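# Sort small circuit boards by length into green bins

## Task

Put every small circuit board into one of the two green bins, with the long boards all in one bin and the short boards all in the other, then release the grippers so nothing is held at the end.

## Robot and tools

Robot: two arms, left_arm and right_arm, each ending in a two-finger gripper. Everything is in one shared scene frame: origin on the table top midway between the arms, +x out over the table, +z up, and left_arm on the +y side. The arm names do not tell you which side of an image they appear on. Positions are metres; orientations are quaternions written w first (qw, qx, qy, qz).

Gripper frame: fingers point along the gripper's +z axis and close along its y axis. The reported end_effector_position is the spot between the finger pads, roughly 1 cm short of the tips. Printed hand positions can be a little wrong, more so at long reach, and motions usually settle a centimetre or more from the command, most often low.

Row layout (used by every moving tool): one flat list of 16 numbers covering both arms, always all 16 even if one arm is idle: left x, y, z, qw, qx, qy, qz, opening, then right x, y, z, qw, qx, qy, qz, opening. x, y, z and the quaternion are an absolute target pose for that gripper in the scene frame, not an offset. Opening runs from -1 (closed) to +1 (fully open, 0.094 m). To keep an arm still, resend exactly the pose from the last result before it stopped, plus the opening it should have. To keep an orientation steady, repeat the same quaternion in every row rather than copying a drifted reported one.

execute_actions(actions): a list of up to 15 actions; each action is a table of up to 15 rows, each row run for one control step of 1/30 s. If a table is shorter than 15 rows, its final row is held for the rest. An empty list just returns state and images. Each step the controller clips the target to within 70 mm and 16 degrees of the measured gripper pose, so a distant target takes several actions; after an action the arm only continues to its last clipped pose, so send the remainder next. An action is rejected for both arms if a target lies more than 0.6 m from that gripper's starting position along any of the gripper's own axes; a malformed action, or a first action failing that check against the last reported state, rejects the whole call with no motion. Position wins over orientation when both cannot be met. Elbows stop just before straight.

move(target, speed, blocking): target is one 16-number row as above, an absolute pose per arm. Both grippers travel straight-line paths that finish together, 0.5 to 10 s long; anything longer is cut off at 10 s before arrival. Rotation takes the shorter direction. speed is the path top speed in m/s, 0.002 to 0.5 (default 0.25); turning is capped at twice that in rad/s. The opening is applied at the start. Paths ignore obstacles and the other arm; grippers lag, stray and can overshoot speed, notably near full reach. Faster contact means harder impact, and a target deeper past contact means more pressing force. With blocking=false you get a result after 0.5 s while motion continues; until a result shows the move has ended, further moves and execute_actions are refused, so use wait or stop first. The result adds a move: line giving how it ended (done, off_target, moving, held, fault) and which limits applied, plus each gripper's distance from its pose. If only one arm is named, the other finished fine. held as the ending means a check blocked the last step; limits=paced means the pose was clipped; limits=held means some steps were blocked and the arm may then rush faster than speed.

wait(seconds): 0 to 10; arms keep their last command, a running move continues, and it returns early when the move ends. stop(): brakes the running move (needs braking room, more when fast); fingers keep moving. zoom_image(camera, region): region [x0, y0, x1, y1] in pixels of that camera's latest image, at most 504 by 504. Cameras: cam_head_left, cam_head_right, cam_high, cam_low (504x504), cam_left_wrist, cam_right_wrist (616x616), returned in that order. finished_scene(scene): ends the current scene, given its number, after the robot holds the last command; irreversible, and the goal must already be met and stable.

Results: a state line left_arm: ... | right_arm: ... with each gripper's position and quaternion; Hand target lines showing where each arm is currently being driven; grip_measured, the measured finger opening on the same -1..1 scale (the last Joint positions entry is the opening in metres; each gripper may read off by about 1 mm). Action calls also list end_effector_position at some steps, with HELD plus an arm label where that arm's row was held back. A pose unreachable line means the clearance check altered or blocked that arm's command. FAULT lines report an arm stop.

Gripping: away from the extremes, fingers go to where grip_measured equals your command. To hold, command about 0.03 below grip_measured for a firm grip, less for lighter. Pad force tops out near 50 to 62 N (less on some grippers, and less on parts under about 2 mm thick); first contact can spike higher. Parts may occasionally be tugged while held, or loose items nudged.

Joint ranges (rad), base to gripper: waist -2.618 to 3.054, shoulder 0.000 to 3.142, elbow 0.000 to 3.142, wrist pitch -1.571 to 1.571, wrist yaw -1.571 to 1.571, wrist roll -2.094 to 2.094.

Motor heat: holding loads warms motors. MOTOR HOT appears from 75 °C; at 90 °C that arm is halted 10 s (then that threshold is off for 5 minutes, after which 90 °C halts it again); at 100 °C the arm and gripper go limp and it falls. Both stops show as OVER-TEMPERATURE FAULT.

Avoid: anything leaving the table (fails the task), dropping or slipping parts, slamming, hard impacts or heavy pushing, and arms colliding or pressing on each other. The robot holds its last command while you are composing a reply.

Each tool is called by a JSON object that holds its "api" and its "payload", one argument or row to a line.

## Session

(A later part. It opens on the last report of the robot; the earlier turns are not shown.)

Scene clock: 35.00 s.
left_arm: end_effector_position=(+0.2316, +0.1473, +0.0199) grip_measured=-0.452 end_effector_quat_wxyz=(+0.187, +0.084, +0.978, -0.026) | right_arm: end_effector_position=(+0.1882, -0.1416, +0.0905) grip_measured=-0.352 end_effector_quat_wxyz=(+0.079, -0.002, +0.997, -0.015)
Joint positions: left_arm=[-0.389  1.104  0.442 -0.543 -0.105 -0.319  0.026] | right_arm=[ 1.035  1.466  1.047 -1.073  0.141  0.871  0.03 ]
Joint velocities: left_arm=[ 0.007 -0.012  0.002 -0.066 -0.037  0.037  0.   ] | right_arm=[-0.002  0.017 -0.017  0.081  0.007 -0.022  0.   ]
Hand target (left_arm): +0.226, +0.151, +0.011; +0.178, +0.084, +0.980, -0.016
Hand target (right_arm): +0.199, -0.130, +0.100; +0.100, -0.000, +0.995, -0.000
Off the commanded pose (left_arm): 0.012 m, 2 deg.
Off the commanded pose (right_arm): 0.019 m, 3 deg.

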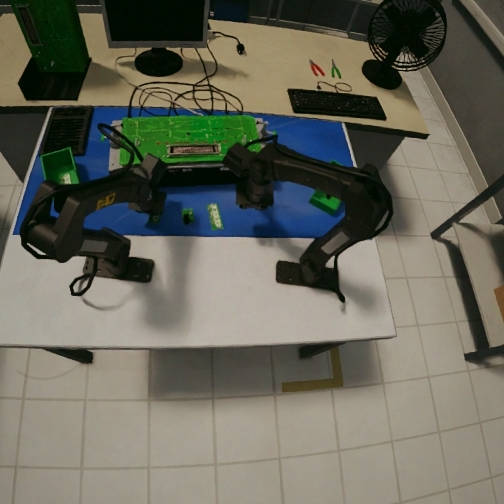

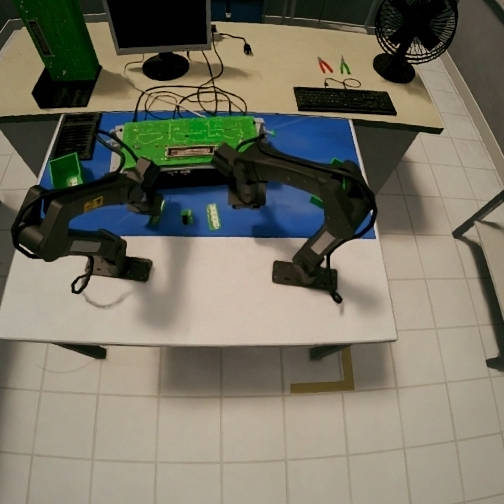

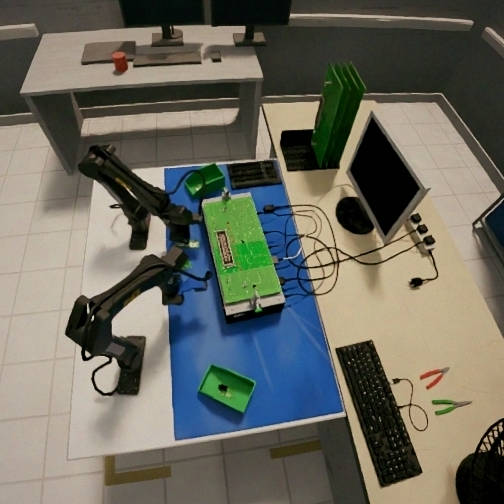

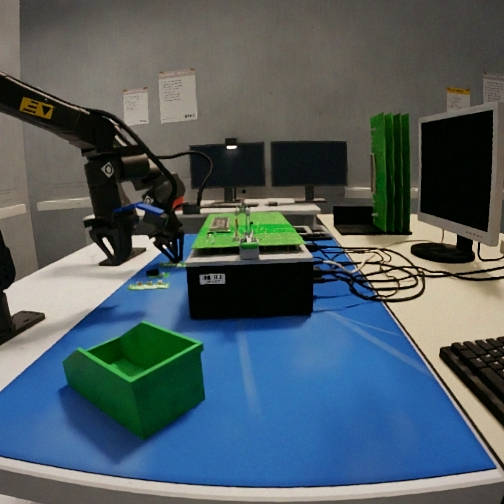

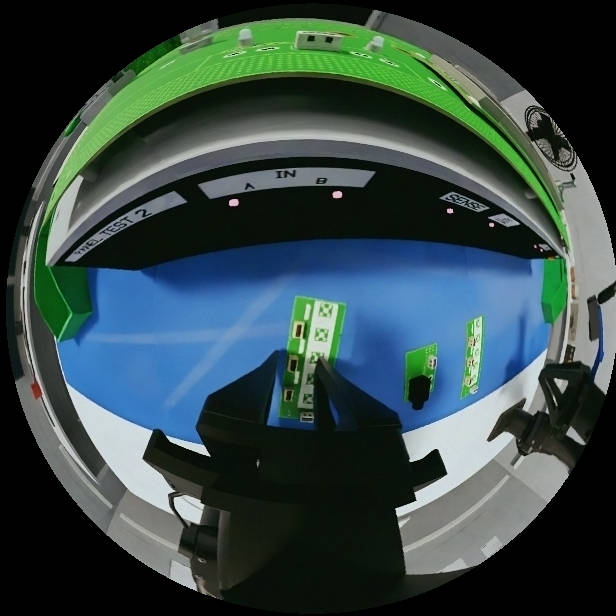

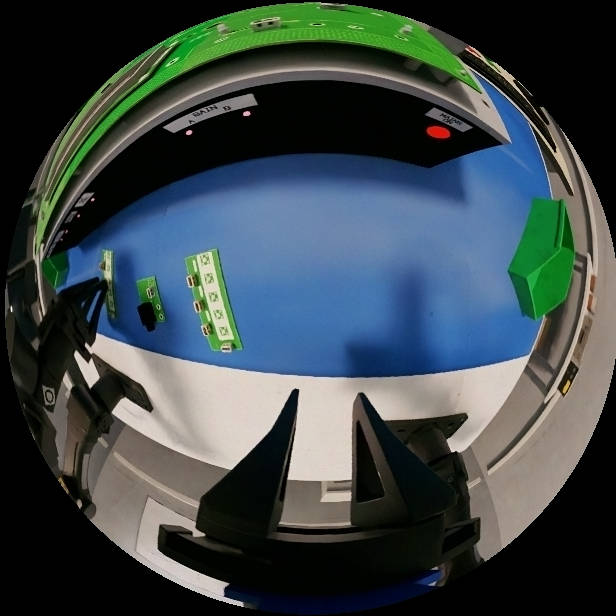

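{"api": "execute_actions", "payload": {
  "actions": [
    [[0.2265,0.1515,0.009,0.1784,0.0835,0.9803,-0.0152,-0.45,0.200,-0.130,0.100,0.0998,0,0.995,0,-0.35],[0.226,0.152,0.008,0.1784,0.0835,0.9803,-0.0152,-0.45,0.200,-0.130,0.100,0.0998,0,0.995,0,-0.35],[0.225,0.1525,0.007,0.1784,0.0835,0.9803,-0.0152,-0.45,0.200,-0.130,0.100,0.0998,0,0.995,0,-0.35],[0.224,0.153,0.006,0.1784,0.0835,0.9803,-0.0152,-0.48,0.200,-0.130,0.100,0.0998,0,0.995,0,-0.35],[0.2235,0.1537,0.005,0.1784,0.0835,0.9803,-0.0152,-0.5,0.200,-0.130,0.100,0.0998,0,0.995,0,-0.35]]
  ]
}}

{"api": "zoom_image", "payload": {
  "camera": "cam_left_wrist",
  "region": [220,260,400,440]
}}

Scene clock: 36.00 s.
left_arm: end_effector_position=(+0.2315, +0.1476, +0.0164) grip_measured=-0.498 end_effector_quat_wxyz=(+0.190, +0.083, +0.978, -0.027) | right_arm: end_effector_position=(+0.1882, -0.1416, +0.0905) grip_measured=-0.352 end_effector_quat_wxyz=(+0.079, -0.002, +0.997, -0.015)
Joint positions: left_arm=[-0.389  1.104  0.423 -0.517 -0.106 -0.32   0.024] | right_arm=[ 1.035  1.466  1.047 -1.073  0.141  0.871  0.03 ]
Joint velocities: left_arm=[ 0.012 -0.017 -0.012 -0.037  0.037  0.037 -0.   ] | right_arm=[ 0.012 -0.007 -0.017  0.007  0.022 -0.11   0.001]
Hand target (left_arm): +0.223, +0.154, +0.006; +0.178, +0.084, +0.980, -0.015
Hand target (right_arm): +0.199, -0.130, +0.100; +0.100, +0.000, +0.995, -0.000
Off the commanded pose (left_arm): 0.015 m, 2 deg.
Off the commanded pose (right_arm): 0.019 m, 3 deg.
Step readings (end_effector_position):
0: left_arm (+0.2322, +0.1471, +0.0202) | right_arm (+0.1882, -0.1416, +0.0905)
1: left_arm (+0.2323, +0.1471, +0.0203) | right_arm (+0.1882, -0.1416, +0.0905)
2: left_arm (+0.2326, +0.1469, +0.0201) | right_arm (+0.1882, -0.1416, +0.0905)
4: left_arm (+0.2317, +0.1475, +0.0179) | right_arm (+0.1882, -0.1416, +0.0905)
8: left_arm (+0.2315, +0.1476, +0.0164) | right_arm (+0.1882, -0.1416, +0.0905)
15: end_effector_position above

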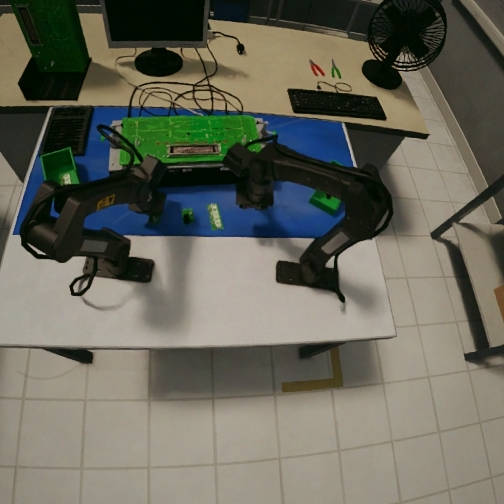

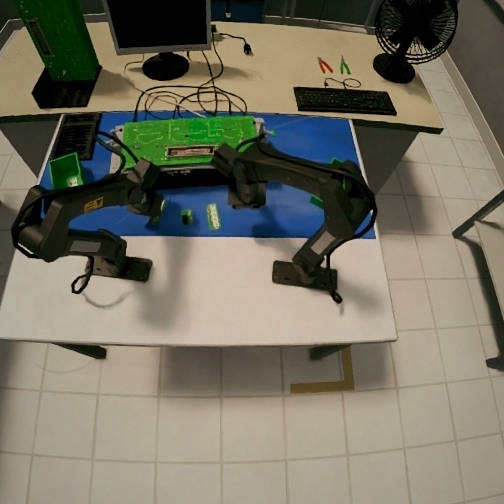

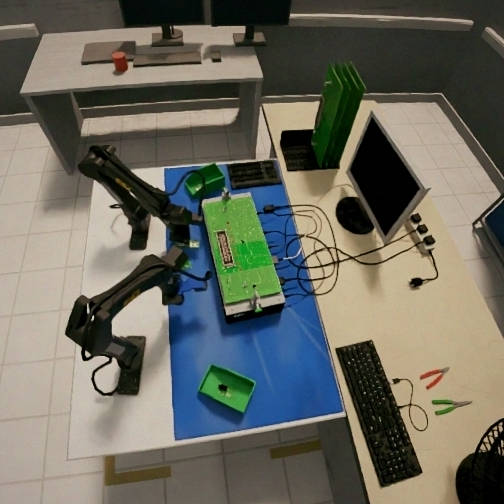

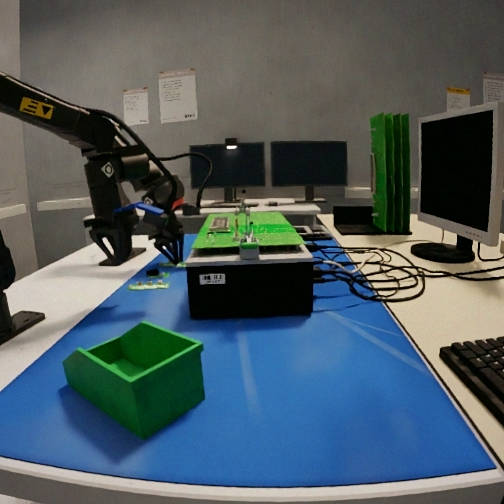

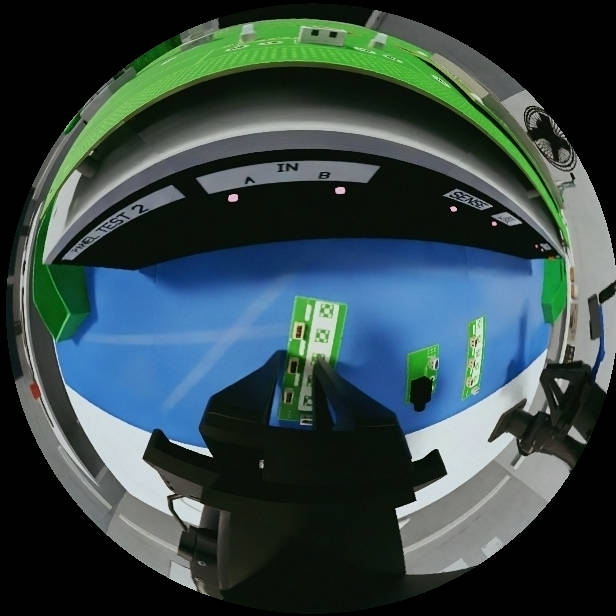

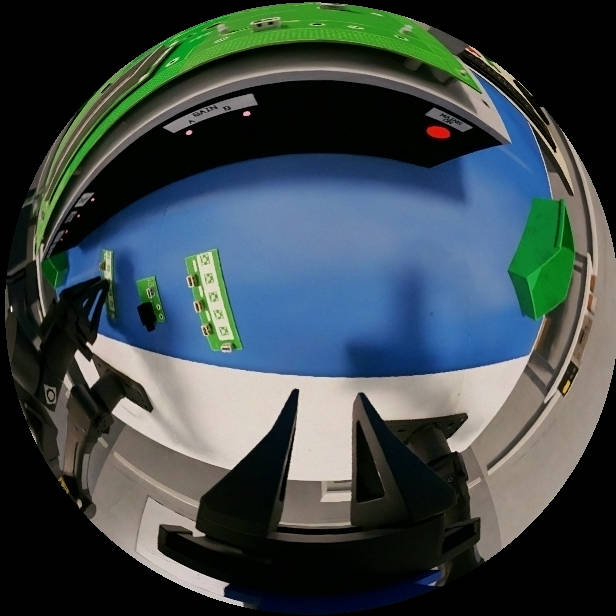

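Region (220, 260, 400, 440) of cam_left_wrist's 616x616 image, scaled by 2.800, with more detail than that image has.

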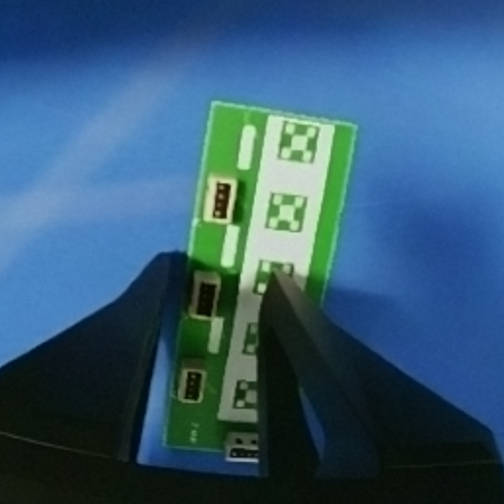

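{"api": "execute_actions", "payload": {
  "actions": [
    [[0.2235,0.1537,0.005,0.1784,0.0835,0.9803,-0.0152,-0.55,0.200,-0.130,0.100,0.0998,0,0.995,0,-0.35],[0.2235,0.1537,0.005,0.1784,0.0835,0.9803,-0.0152,-0.60,0.200,-0.130,0.100,0.0998,0,0.995,0,-0.35],[0.2235,0.1537,0.005,0.1784,0.0835,0.9803,-0.0152,-0.65,0.200,-0.130,0.100,0.0998,0,0.995,0,-0.35],[0.2235,0.1537,0.005,0.1784,0.0835,0.9803,-0.0152,-0.70,0.200,-0.130,0.100,0.0998,0,0.995,0,-0.35],[0.2235,0.1537,0.005,0.1784,0.0835,0.9803,-0.0152,-0.75,0.200,-0.130,0.100,0.0998,0,0.995,0,-0.35],[0.2235,0.1537,0.005,0.1784,0.0835,0.9803,-0.0152,-0.79,0.200,-0.130,0.100,0.0998,0,0.995,0,-0.35],[0.2235,0.1537,0.005,0.1784,0.0835,0.9803,-0.0152,-0.83,0.200,-0.130,0.100,0.0998,0,0.995,0,-0.35],[0.2235,0.1537,0.005,0.1784,0.0835,0.9803,-0.0152,-0.86,0.200,-0.130,0.100,0.0998,0,0.995,0,-0.35],[0.2235,0.1537,0.005,0.1784,0.0835,0.9803,-0.0152,-0.89,0.200,-0.130,0.100,0.0998,0,0.995,0,-0.35],[0.2235,0.1537,0.005,0.1784,0.0835,0.9803,-0.0152,-0.915,0.200,-0.130,0.100,0.0998,0,0.995,0,-0.35],[0.2235,0.1537,0.005,0.1784,0.0835,0.9803,-0.0152,-0.94,0.200,-0.130,0.100,0.0998,0,0.995,0,-0.35],[0.2235,0.1537,0.005,0.1784,0.0835,0.9803,-0.0152,-0.965,0.200,-0.130,0.100,0.0998,0,0.995,0,-0.35]]
  ]
}}

Scene clock: 38.30 s.
left_arm: end_effector_position=(+0.2344, +0.1485, +0.0175) grip_measured=-0.946 end_effector_quat_wxyz=(+0.197, +0.082, +0.977, -0.024) | right_arm: end_effector_position=(+0.1882, -0.1416, +0.0905) grip_measured=-0.352 end_effector_quat_wxyz=(+0.079, -0.002, +0.997, -0.015)
Joint positions: left_arm=[-0.389  1.104  0.423 -0.508 -0.118 -0.32   0.003] | right_arm=[ 1.035  1.466  1.047 -1.073  0.141  0.871  0.03 ]
Joint velocities: left_arm=[-0.022 -0.007 -0.002 -0.007 -0.022 -0.022 -0.001] | right_arm=[-0.007 -0.007  0.002  0.037 -0.022  0.022 -0.001]
Hand target (left_arm): +0.223, +0.154, +0.005; +0.178, +0.084, +0.980, -0.015
Hand target (right_arm): +0.199, -0.130, +0.100; +0.100, +0.000, +0.995, -0.000
Off the commanded pose (left_arm): 0.017 m, 2 deg.
Off the commanded pose (right_arm): 0.019 m, 3 deg.
Step readings (end_effector_position):
0: left_arm (+0.2315, +0.1476, +0.0164) | right_arm (+0.1882, -0.1416, +0.0905)
1: left_arm (+0.2316, +0.1473, +0.0165) | right_arm (+0.1882, -0.1416, +0.0905)
2: left_arm (+0.2323, +0.1468, +0.0168) | right_arm (+0.1882, -0.1416, +0.0905)
4: left_arm (+0.2333, +0.1462, +0.0173) | right_arm (+0.1882, -0.1416, +0.0905)
8: left_arm (+0.2342, +0.1481, +0.0175) | right_arm (+0.1882, -0.1416, +0.0905)
15: end_effector_position above

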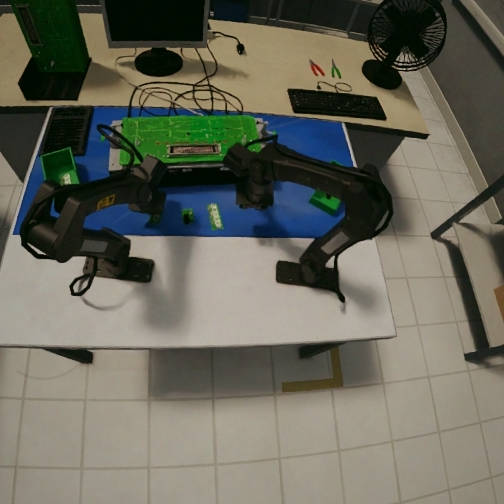

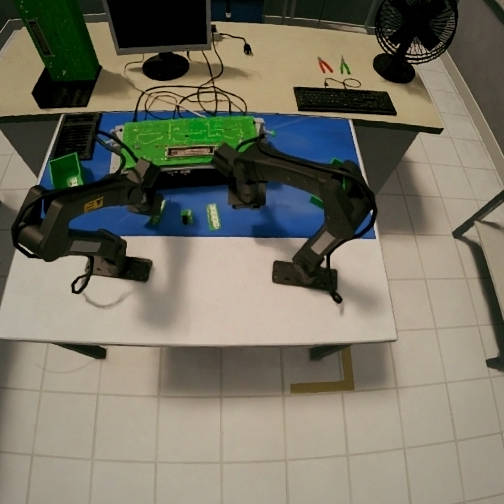

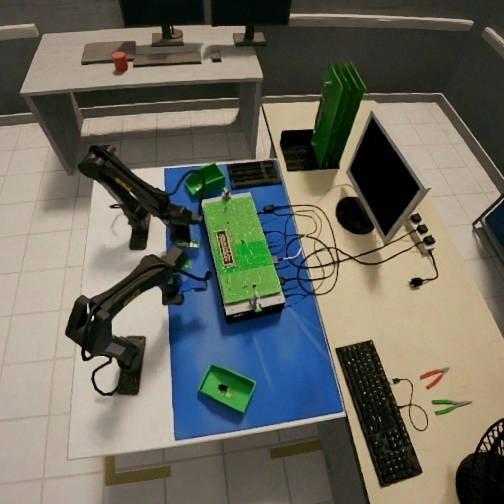

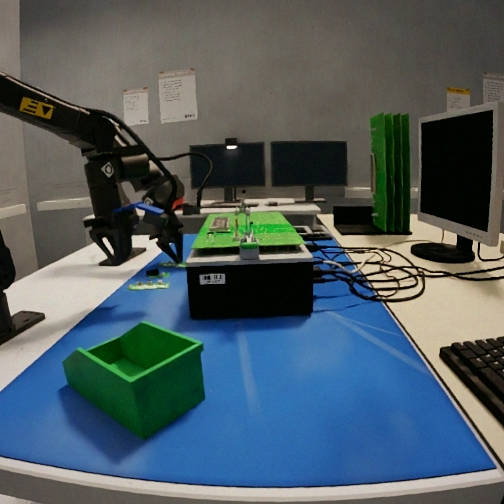

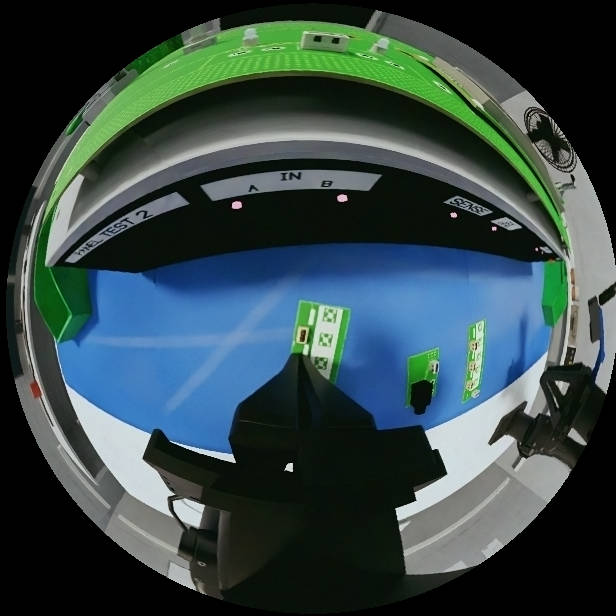

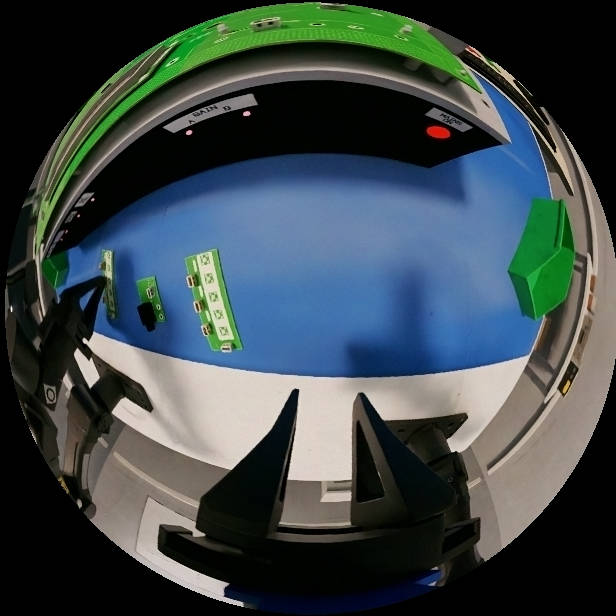

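{"api": "execute_actions", "payload": {
  "actions": [
    [[0.227,0.151,0.014,0.185,0.0835,0.979,-0.0155,-0.97,0.200,-0.130,0.100,0.0998,0,0.995,0,-0.35],[0.227,0.151,0.020,0.185,0.0835,0.979,-0.0155,-0.97,0.200,-0.130,0.100,0.0998,0,0.995,0,-0.35],[0.226,0.151,0.026,0.185,0.0835,0.979,-0.0155,-0.97,0.200,-0.130,0.100,0.0998,0,0.995,0,-0.35],[0.226,0.152,0.033,0.185,0.0835,0.979,-0.0155,-0.97,0.200,-0.130,0.100,0.0998,0,0.995,0,-0.35],[0.225,0.153,0.040,0.185,0.0835,0.979,-0.0155,-0.97,0.200,-0.130,0.100,0.0998,0,0.995,0,-0.35],[0.224,0.155,0.048,0.185,0.0835,0.979,-0.0155,-0.97,0.200,-0.130,0.100,0.0998,0,0.995,0,-0.35],[0.223,0.158,0.056,0.185,0.0835,0.979,-0.0155,-0.97,0.200,-0.130,0.100,0.0998,0,0.995,0,-0.35],[0.222,0.162,0.064,0.185,0.0835,0.979,-0.0155,-0.97,0.200,-0.130,0.100,0.0998,0,0.995,0,-0.35],[0.221,0.167,0.072,0.185,0.0835,0.979,-0.0155,-0.97,0.200,-0.130,0.100,0.0998,0,0.995,0,-0.35],[0.220,0.173,0.080,0.185,0.0835,0.979,-0.0155,-0.97,0.200,-0.130,0.100,0.0998,0,0.995,0,-0.35],[0.219,0.180,0.087,0.185,0.0835,0.979,-0.0155,-0.97,0.200,-0.130,0.100,0.0998,0,0.995,0,-0.35],[0.218,0.188,0.094,0.185,0.0835,0.979,-0.0155,-0.97,0.200,-0.130,0.100,0.0998,0,0.995,0,-0.35],[0.218,0.197,0.100,0.185,0.074,0.980,-0.014,-0.97,0.200,-0.129,0.100,0.0998,0,0.995,0,-0.35],[0.218,0.207,0.106,0.185,0.064,0.9806,-0.012,-0.97,0.200,-0.128,0.099,0.0998,0,0.995,0,-0.35],[0.218,0.218,0.111,0.185,0.054,0.9812,-0.010,-0.97,0.200,-0.125,0.099,0.0998,-0.001,0.995,0,-0.35]],
    [[0.219,0.229,0.115,0.185,0.044,0.9817,-0.008,-0.97,0.200,-0.121,0.098,0.0998,-0.002,0.995,0,-0.35],[0.220,0.241,0.119,0.185,0.034,0.9821,-0.006,-0.97,0.201,-0.117,0.096,0.0998,-0.003,0.995,0,-0.35],[0.221,0.253,0.122,0.185,0.025,0.9824,-0.005,-0.97,0.201,-0.111,0.095,0.0998,-0.004,0.995,0,-0.35],[0.223,0.265,0.125,0.185,0.015,0.9826,-0.003,-0.97,0.201,-0.105,0.093,0.0998,-0.005,0.995,0.001,-0.35],[0.225,0.277,0.127,0.185,0.005,0.9827,-0.001,-0.97,0.201,-0.098,0.092,0.0998,-0.007,0.995,0.001,-0.35],[0.228,0.289,0.129,0.185,-0.005,0.9827,0.001,-0.97,0.202,-0.091,0.090,0.0998,-0.009,0.995,0.001,-0.35],[0.231,0.301,0.130,0.185,-0.015,0.9826,0.003,-0.97,0.202,-0.083,0.088,0.0998,-0.010,0.995,0.001,-0.35],[0.235,0.313,0.130,0.185,-0.024,0.9824,0.005,-0.97,0.202,-0.074,0.085,0.0998,-0.012,0.995,0.001,-0.35],[0.239,0.325,0.130,0.185,-0.034,0.9821,0.006,-0.97,0.202,-0.066,0.083,0.0998,-0.014,0.9949,0.001,-0.35],[0.244,0.337,0.130,0.185,-0.044,0.9817,0.008,-0.97,0.203,-0.057,0.081,0.0998,-0.016,0.9949,0.002,-0.35],[0.249,0.349,0.130,0.185,-0.054,0.9812,0.010,-0.97,0.203,-0.048,0.078,0.0998,-0.018,0.9948,0.002,-0.35],[0.254,0.360,0.130,0.185,-0.064,0.9806,0.012,-0.97,0.204,-0.039,0.076,0.0998,-0.020,0.9948,0.002,-0.35],[0.260,0.371,0.130,0.185,-0.073,0.980,0.014,-0.97,0.204,-0.030,0.074,0.0998,-0.022,0.9948,0.002,-0.35],[0.266,0.382,0.130,0.184,-0.083,0.9793,0.016,-0.97,0.204,-0.021,0.071,0.0998,-0.024,0.9947,0.002,-0.35],[0.272,0.392,0.130,0.184,-0.093,0.9784,0.017,-0.97,0.205,-0.012,0.069,0.0998,-0.026,0.9947,0.003,-0.35]],
    [[0.278,0.402,0.130,0.184,-0.103,0.9773,0.019,-0.97,0.205,-0.004,0.067,0.0998,-0.028,0.9946,0.003,-0.35],[0.284,0.411,0.130,0.184,-0.113,0.9762,0.021,-0.97,0.205,0.005,0.064,0.0998,-0.029,0.9946,0.003,-0.35],[0.289,0.419,0.130,0.184,-0.122,0.975,0.023,-0.97,0.205,0.013,0.062,0.0998,-0.031,0.9945,0.003,-0.35],[0.294,0.427,0.130,0.183,-0.132,0.9738,0.025,-0.97,0.206,0.020,0.060,0.0998,-0.033,0.9945,0.003,-0.35],[0.299,0.434,0.130,0.183,-0.142,0.9724,0.027,-0.97,0.206,0.027,0.059,0.0998,-0.034,0.9944,0.003,-0.35],[0.303,0.440,0.129,0.183,-0.152,0.9709,0.028,-0.97,0.206,0.033,0.057,0.0997,-0.036,0.9943,0.004,-0.35],[0.307,0.445,0.128,0.1825,-0.1614,0.9694,0.0304,-0.97,0.206,0.039,0.056,0.0997,-0.037,0.9943,0.004,-0.35],[0.310,0.449,0.126,0.1825,-0.1614,0.9694,0.0304,-0.97,0.207,0.043,0.054,0.0997,-0.038,0.9943,0.004,-0.35],[0.312,0.452,0.124,0.1825,-0.1614,0.9694,0.0304,-0.97,0.207,0.047,0.053,0.0997,-0.039,0.9942,0.004,-0.35],[0.314,0.455,0.121,0.1825,-0.1614,0.9694,0.0304,-0.97,0.207,0.050,0.053,0.0997,-0.0398,0.9942,0.004,-0.35],[0.315,0.457,0.118,0.1825,-0.1614,0.9694,0.0304,-0.97,0.207,0.051,0.052,0.0997,-0.0398,0.9942,0.004,-0.35],[0.316,0.458,0.115,0.1825,-0.1614,0.9694,0.0304,-0.97,0.207,0.052,0.052,0.0997,-0.0398,0.9942,0.004,-0.35],[0.316,0.458,0.112,0.1825,-0.1614,0.9694,0.0304,-0.97,0.207,0.052,0.052,0.0997,-0.0398,0.9942,0.004,-0.35],[0.316,0.458,0.110,0.1825,-0.1614,0.9694,0.0304,-0.97,0.207,0.052,0.052,0.0997,-0.0398,0.9942,0.004,-0.35],[0.316,0.458,0.108,0.1825,-0.1614,0.9694,0.0304,-0.97,0.207,0.052,0.052,0.0997,-0.0398,0.9942,0.004,-0.35]]
  ]
}}

Scene clock: 42.80 s.
left_arm: end_effector_position=(+0.3088, +0.4523, +0.1085) grip_measured=-0.947 end_effector_quat_wxyz=(+0.165, -0.157, +0.973, +0.030) | right_arm: end_effector_position=(+0.2021, +0.0461, +0.0385) grip_measured=-0.352 end_effector_quat_wxyz=(+0.087, -0.045, +0.995, -0.000)
Joint positions: left_arm=[ 0.837  1.591  1.195 -0.859  0.123  0.378  0.003] | right_arm=[ 1.3    2.116  1.635 -1.01   0.156  1.05   0.03 ]
Joint velocities: left_arm=[ 0.017  0.149 -0.007  0.183 -0.037 -0.037 -0.   ] | right_arm=[ 0.027  0.027  0.056 -0.037 -0.095  0.037  0.   ]
Hand target (left_arm): +0.316, +0.458, +0.109; +0.182, -0.161, +0.970, +0.031
Hand target (right_arm): +0.205, +0.052, +0.050; +0.101, -0.040, +0.994, +0.004
Off the commanded pose (left_arm): 0.009 m, 2 deg.
Off the commanded pose (right_arm): 0.016 m, 2 deg.
Step readings (end_effector_position; steps 1 to 15: 1st action; 16 to 30: 2nd action; 31 to 45: 3rd action):
0: left_arm (+0.2344, +0.1485, +0.0175) | right_arm (+0.1882, -0.1416, +0.0905)
1: left_arm (+0.2344, +0.1484, +0.0175) | right_arm (+0.1882, -0.1416, +0.0905)
2: left_arm (+0.2340, +0.1485, +0.0174) | right_arm (+0.1882, -0.1416, +0.0905)
4: left_arm (+0.2315, +0.1494, +0.0180) | right_arm (+0.1882, -0.1416, +0.0905)
8: left_arm (+0.2279, +0.1528, +0.0334) | right_arm (+0.1882, -0.1416, +0.0905)
15: left_arm (+0.2410, +0.1898, +0.0913) | right_arm (+0.1885, -0.1411, +0.0903)
16: left_arm (+0.2417, +0.2004, +0.0980) | right_arm (+0.1890, -0.1398, +0.0900)
17: left_arm (+0.2420, +0.2124, +0.1039) | right_arm (+0.1894, -0.1375, +0.0898)
19: left_arm (+0.2412, +0.2389, +0.1132) | right_arm (+0.1900, -0.1300, +0.0886)
23: left_arm (+0.2352, +0.2954, +0.1275) | right_arm (+0.1892, -0.1061, +0.0823)
30: left_arm (+0.2434, +0.3731, +0.1223) | right_arm (+0.1910, -0.0468, +0.0644)
31: left_arm (+0.2483, +0.3817, +0.1212) | right_arm (+0.1917, -0.0375, +0.0619)
32: left_arm (+0.2540, +0.3902, +0.1206) | right_arm (+0.1927, -0.0282, +0.0595)
34: left_arm (+0.2668, +0.4068, +0.1205) | right_arm (+0.1952, -0.0099, +0.0548)
38: left_arm (+0.2917, +0.4338, +0.1213) | right_arm (+0.1990, +0.0224, +0.0466)
45: end_effector_position above

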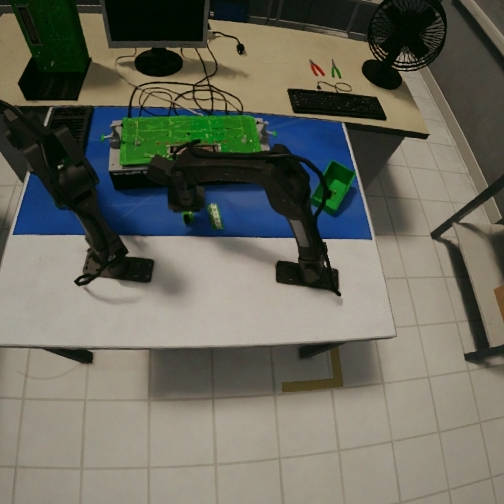

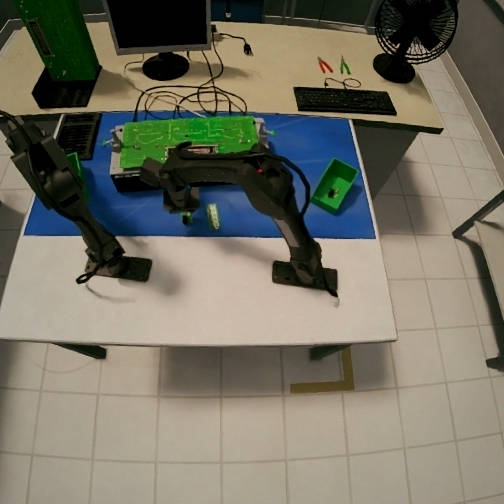

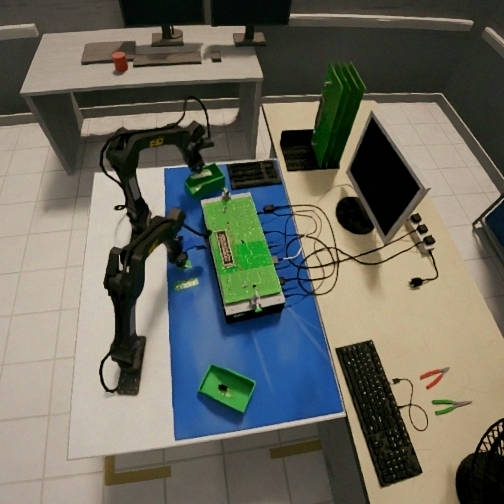

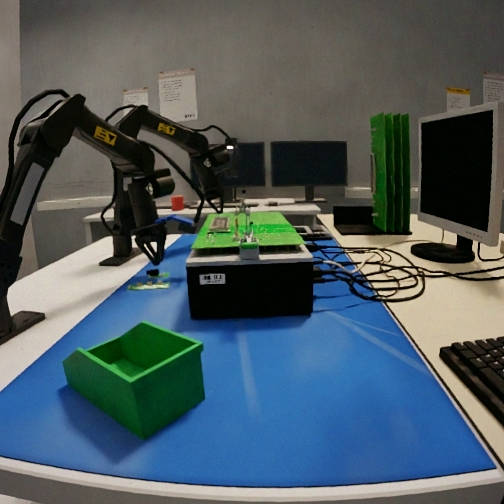

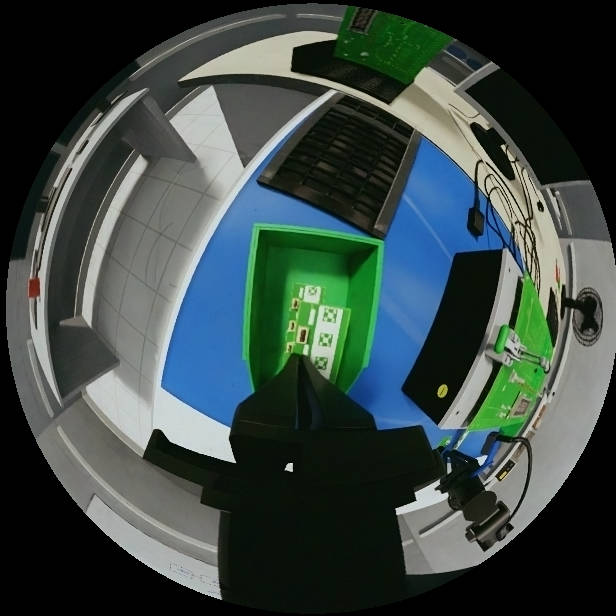

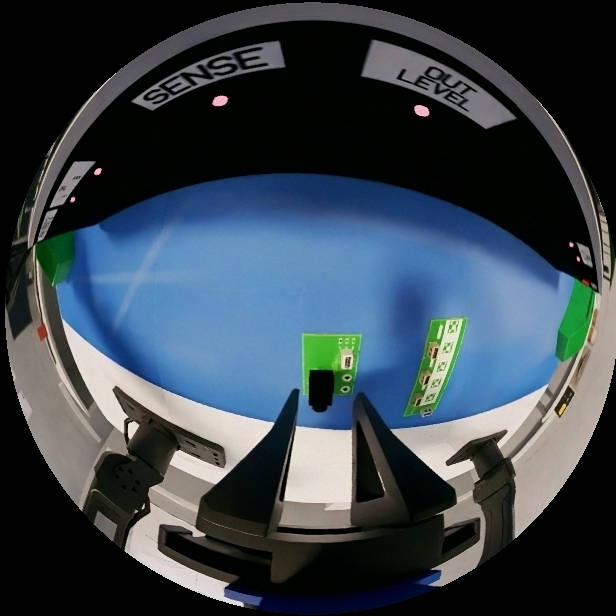

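{"api": "execute_actions", "payload": {
  "actions": []
}}

Scene clock: 43.83 s.
left_arm: end_effector_position=(+0.3137, +0.4562, +0.1086) grip_measured=-0.947 end_effector_quat_wxyz=(+0.175, -0.156, +0.972, +0.034) | right_arm: end_effector_position=(+0.2025, +0.0452, +0.0396) grip_measured=-0.352 end_effector_quat_wxyz=(+0.088, -0.042, +0.995, -0.003)
Joint positions: left_arm=[ 0.837  1.598  1.195 -0.832  0.125  0.377  0.003] | right_arm=[ 1.3    2.117  1.64  -1.019  0.159  1.056  0.03 ]
Joint velocities: left_arm=[ 0.002 -0.007  0.017  0.022 -0.037 -0.081 -0.001] | right_arm=[-0.007 -0.012  0.007 -0.022  0.007  0.037 -0.   ]
Hand target (left_arm): +0.316, +0.458, +0.109; +0.182, -0.161, +0.970, +0.031
Hand target (right_arm): +0.205, +0.052, +0.050; +0.101, -0.040, +0.994, +0.004
Off the commanded pose (left_arm): 0.003 m, 1 deg.
Off the commanded pose (right_arm): 0.015 m, 2 deg.

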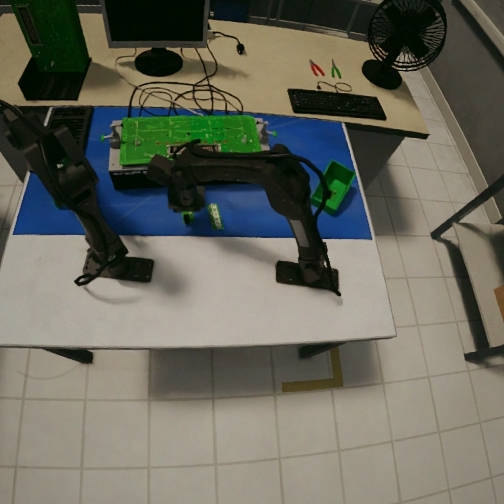

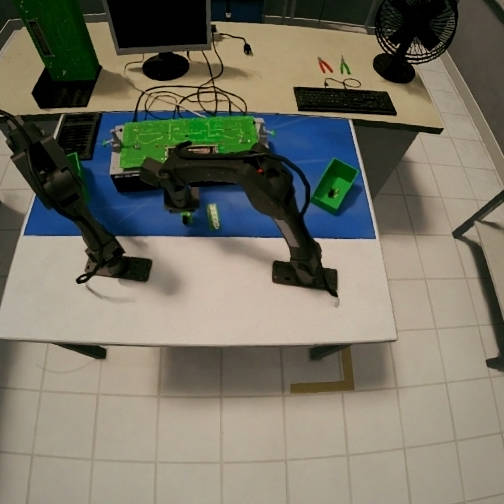

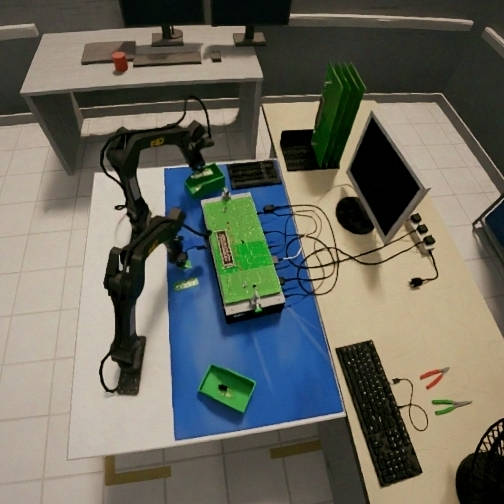

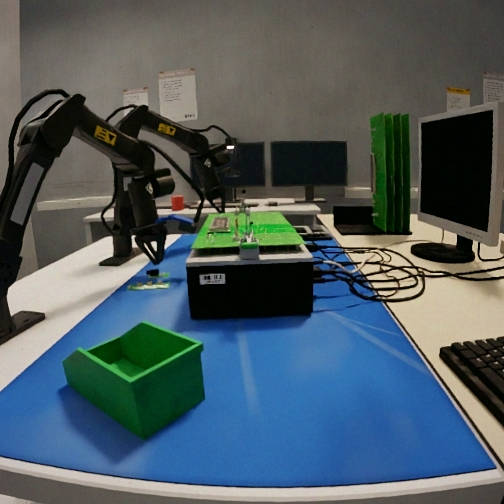

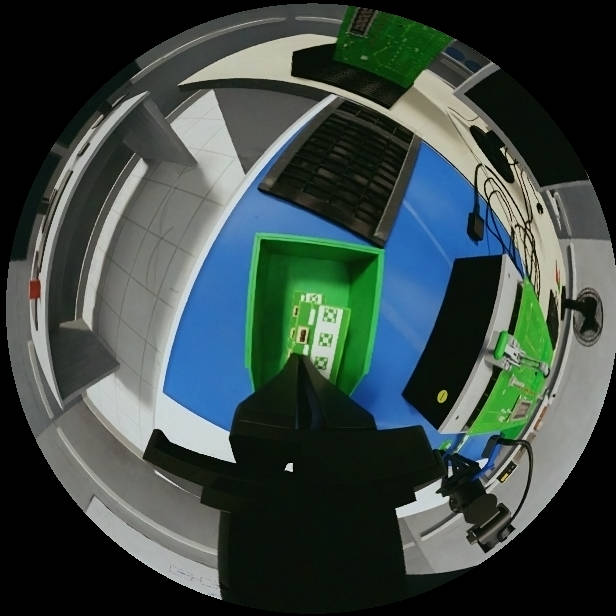

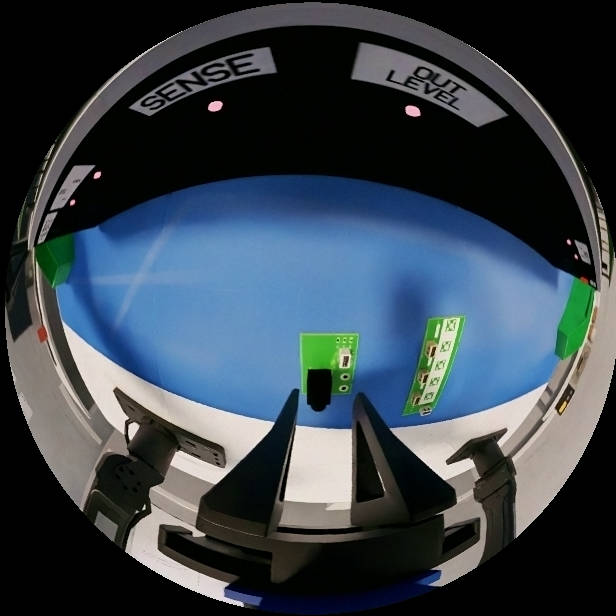

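{"api": "execute_actions", "payload": {
  "actions": [
    [[0.316,0.458,0.104,0.1825,-0.1614,0.9694,0.0304,-0.97,0.204,0.053,0.044,0.0997,-0.0398,0.9942,0.004,-0.35],[0.316,0.458,0.100,0.1825,-0.1614,0.9694,0.0304,-0.97,0.203,0.053,0.042,0.0997,-0.0398,0.9942,0.004,-0.35],[0.3155,0.4578,0.096,0.1825,-0.1614,0.9694,0.0304,-0.97,0.202,0.054,0.040,0.0997,-0.0398,0.9942,0.004,-0.35],[0.3155,0.4576,0.092,0.1825,-0.1614,0.9694,0.0304,-0.97,0.201,0.054,0.039,0.0997,-0.0398,0.9942,0.004,-0.35],[0.315,0.4574,0.088,0.1825,-0.1614,0.9694,0.0304,-0.97,0.200,0.054,0.038,0.0997,-0.0398,0.9942,0.004,-0.35],[0.315,0.4572,0.084,0.1825,-0.1614,0.9694,0.0304,-0.97,0.200,0.054,0.037,0.0997,-0.0398,0.9942,0.004,-0.35],[0.3145,0.457,0.080,0.1825,-0.1614,0.9694,0.0304,-0.97,0.199,0.054,0.036,0.0997,-0.0398,0.9942,0.004,-0.35],[0.3145,0.4568,0.076,0.1825,-0.1614,0.9694,0.0304,-0.97,0.199,0.054,0.035,0.0997,-0.0398,0.9942,0.004,-0.35],[0.314,0.4566,0.072,0.1825,-0.1614,0.9694,0.0304,-0.97,0.199,0.054,0.034,0.0997,-0.0398,0.9942,0.004,-0.35],[0.314,0.4564,0.068,0.1825,-0.1614,0.9694,0.0304,-0.97,0.199,0.054,0.033,0.0997,-0.0398,0.9942,0.004,-0.35],[0.3135,0.4562,0.064,0.1825,-0.1614,0.9694,0.0304,-0.97,0.199,0.054,0.032,0.0997,-0.0398,0.9942,0.004,-0.35],[0.3135,0.456,0.060,0.1825,-0.1614,0.9694,0.0304,-0.97,0.199,0.054,0.031,0.0997,-0.0398,0.9942,0.004,-0.35],[0.313,0.456,0.056,0.1825,-0.1614,0.9694,0.0304,-0.97,0.199,0.054,0.030,0.0997,-0.0398,0.9942,0.004,-0.35],[0.313,0.456,0.052,0.1825,-0.1614,0.9694,0.0304,-0.97,0.199,0.054,0.029,0.0997,-0.0398,0.9942,0.004,-0.35],[0.313,0.456,0.048,0.1825,-0.1614,0.9694,0.0304,-0.97,0.199,0.054,0.028,0.0997,-0.0398,0.9942,0.004,-0.35]],
    [[0.3125,0.4555,0.045,0.1825,-0.1614,0.9694,0.0304,-0.97,0.199,0.054,0.027,0.0997,-0.0398,0.9942,0.004,-0.35],[0.3125,0.4555,0.042,0.1825,-0.1614,0.9694,0.0304,-0.97,0.199,0.054,0.026,0.0997,-0.0398,0.9942,0.004,-0.35],[0.312,0.455,0.039,0.1825,-0.1614,0.9694,0.0304,-0.97,0.199,0.054,0.026,0.0997,-0.0398,0.9942,0.004,-0.35],[0.312,0.455,0.036,0.1825,-0.1614,0.9694,0.0304,-0.97,0.199,0.054,0.026,0.0997,-0.0398,0.9942,0.004,-0.35],[0.312,0.455,0.034,0.1825,-0.1614,0.9694,0.0304,-0.97,0.199,0.054,0.026,0.0997,-0.0398,0.9942,0.004,-0.35],[0.312,0.455,0.032,0.1825,-0.1614,0.9694,0.0304,-0.97,0.199,0.054,0.026,0.0997,-0.0398,0.9942,0.004,-0.35],[0.312,0.455,0.030,0.1825,-0.1614,0.9694,0.0304,-0.97,0.199,0.054,0.026,0.0997,-0.0398,0.9942,0.004,-0.35],[0.312,0.455,0.029,0.1825,-0.1614,0.9694,0.0304,-0.97,0.199,0.054,0.026,0.0997,-0.0398,0.9942,0.004,-0.35]]
  ]
}}

Scene clock: 46.43 s.
left_arm: end_effector_position=(+0.3136, +0.4559, +0.0350) grip_measured=-0.947 end_effector_quat_wxyz=(+0.180, -0.155, +0.971, +0.037) | right_arm: end_effector_position=(+0.1997, +0.0535, +0.0298) grip_measured=-0.352 end_effector_quat_wxyz=(+0.092, -0.040, +0.995, +0.006)
Joint positions: left_arm=[ 0.837  1.677  0.968 -0.513  0.126  0.377  0.003] | right_arm=[ 1.314  2.135  1.627 -0.972  0.16   1.073  0.03 ]
Joint velocities: left_arm=[ 0.002 -0.017 -0.002  0.11   0.037  0.022  0.   ] | right_arm=[-0.027 -0.007 -0.002 -0.037 -0.022 -0.051  0.002]
Hand target (left_arm): +0.312, +0.455, +0.029; +0.182, -0.161, +0.969, +0.030
Hand target (right_arm): +0.199, +0.054, +0.026; +0.099, -0.040, +0.994, +0.004
Off the commanded pose (left_arm): 0.006 m, 1 deg.
Off the commanded pose (right_arm): 0.004 m, 1 deg.
Step readings (end_effector_position; steps 1 to 15: 1st action; 16 to 30: 2nd action):
0: left_arm (+0.3137, +0.4562, +0.1086) | right_arm (+0.2025, +0.0452, +0.0396)
1: left_arm (+0.3139, +0.4565, +0.1087) | right_arm (+0.2025, +0.0452, +0.0396)
2: left_arm (+0.3147, +0.4570, +0.1088) | right_arm (+0.2025, +0.0452, +0.0396)
4: left_arm (+0.3163, +0.4583, +0.1069) | right_arm (+0.2021, +0.0454, +0.0396)
8: left_arm (+0.3138, +0.4561, +0.0933) | right_arm (+0.1998, +0.0484, +0.0397)
15: left_arm (+0.3088, +0.4517, +0.0605) | right_arm (+0.1998, +0.0535, +0.0367)
16: left_arm (+0.3087, +0.4516, +0.0564) | right_arm (+0.2000, +0.0540, +0.0356)
17: left_arm (+0.3083, +0.4513, +0.0526) | right_arm (+0.2002, +0.0545, +0.0348)
19: left_arm (+0.3079, +0.4510, +0.0458) | right_arm (+0.2004, +0.0551, +0.0331)
23: left_arm (+0.3089, +0.4518, +0.0365) | right_arm (+0.1996, +0.0531, +0.0302)
30: end_effector_position above

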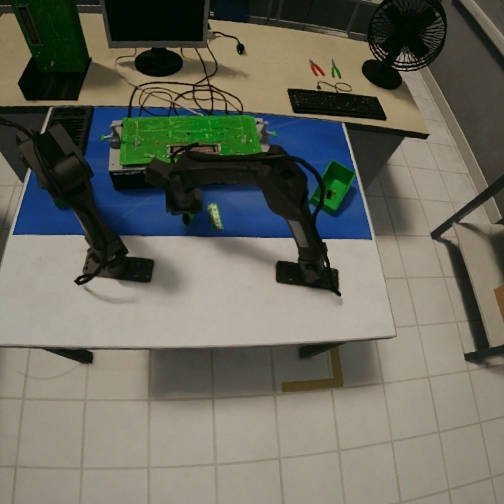

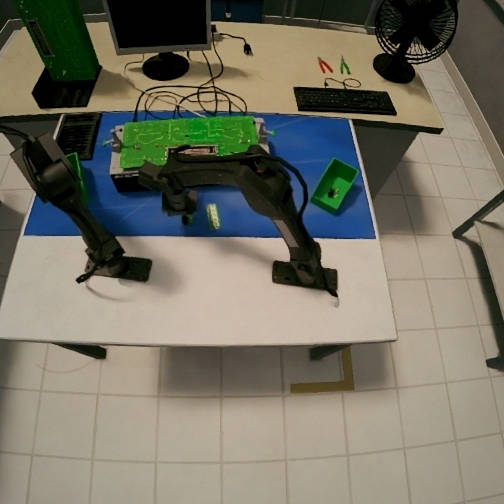

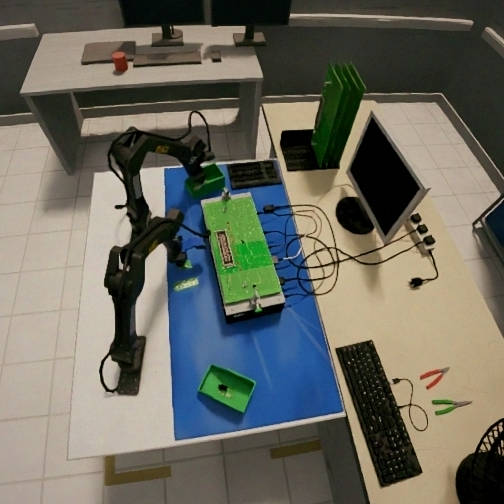

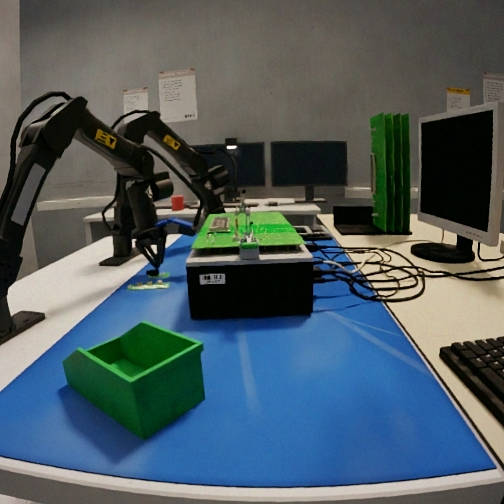

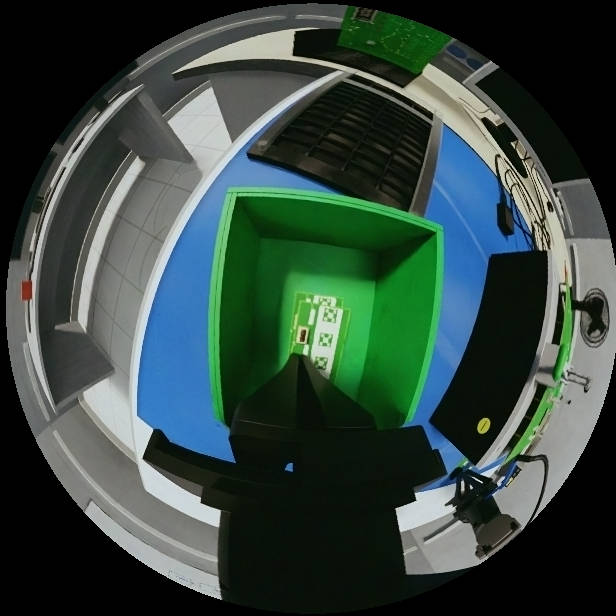

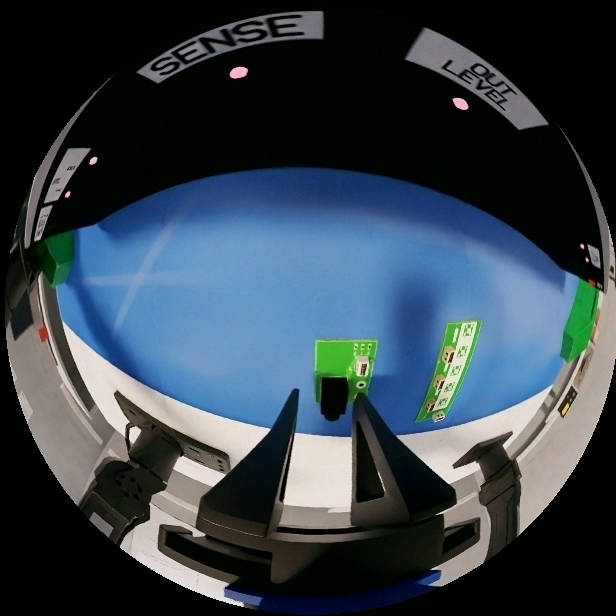

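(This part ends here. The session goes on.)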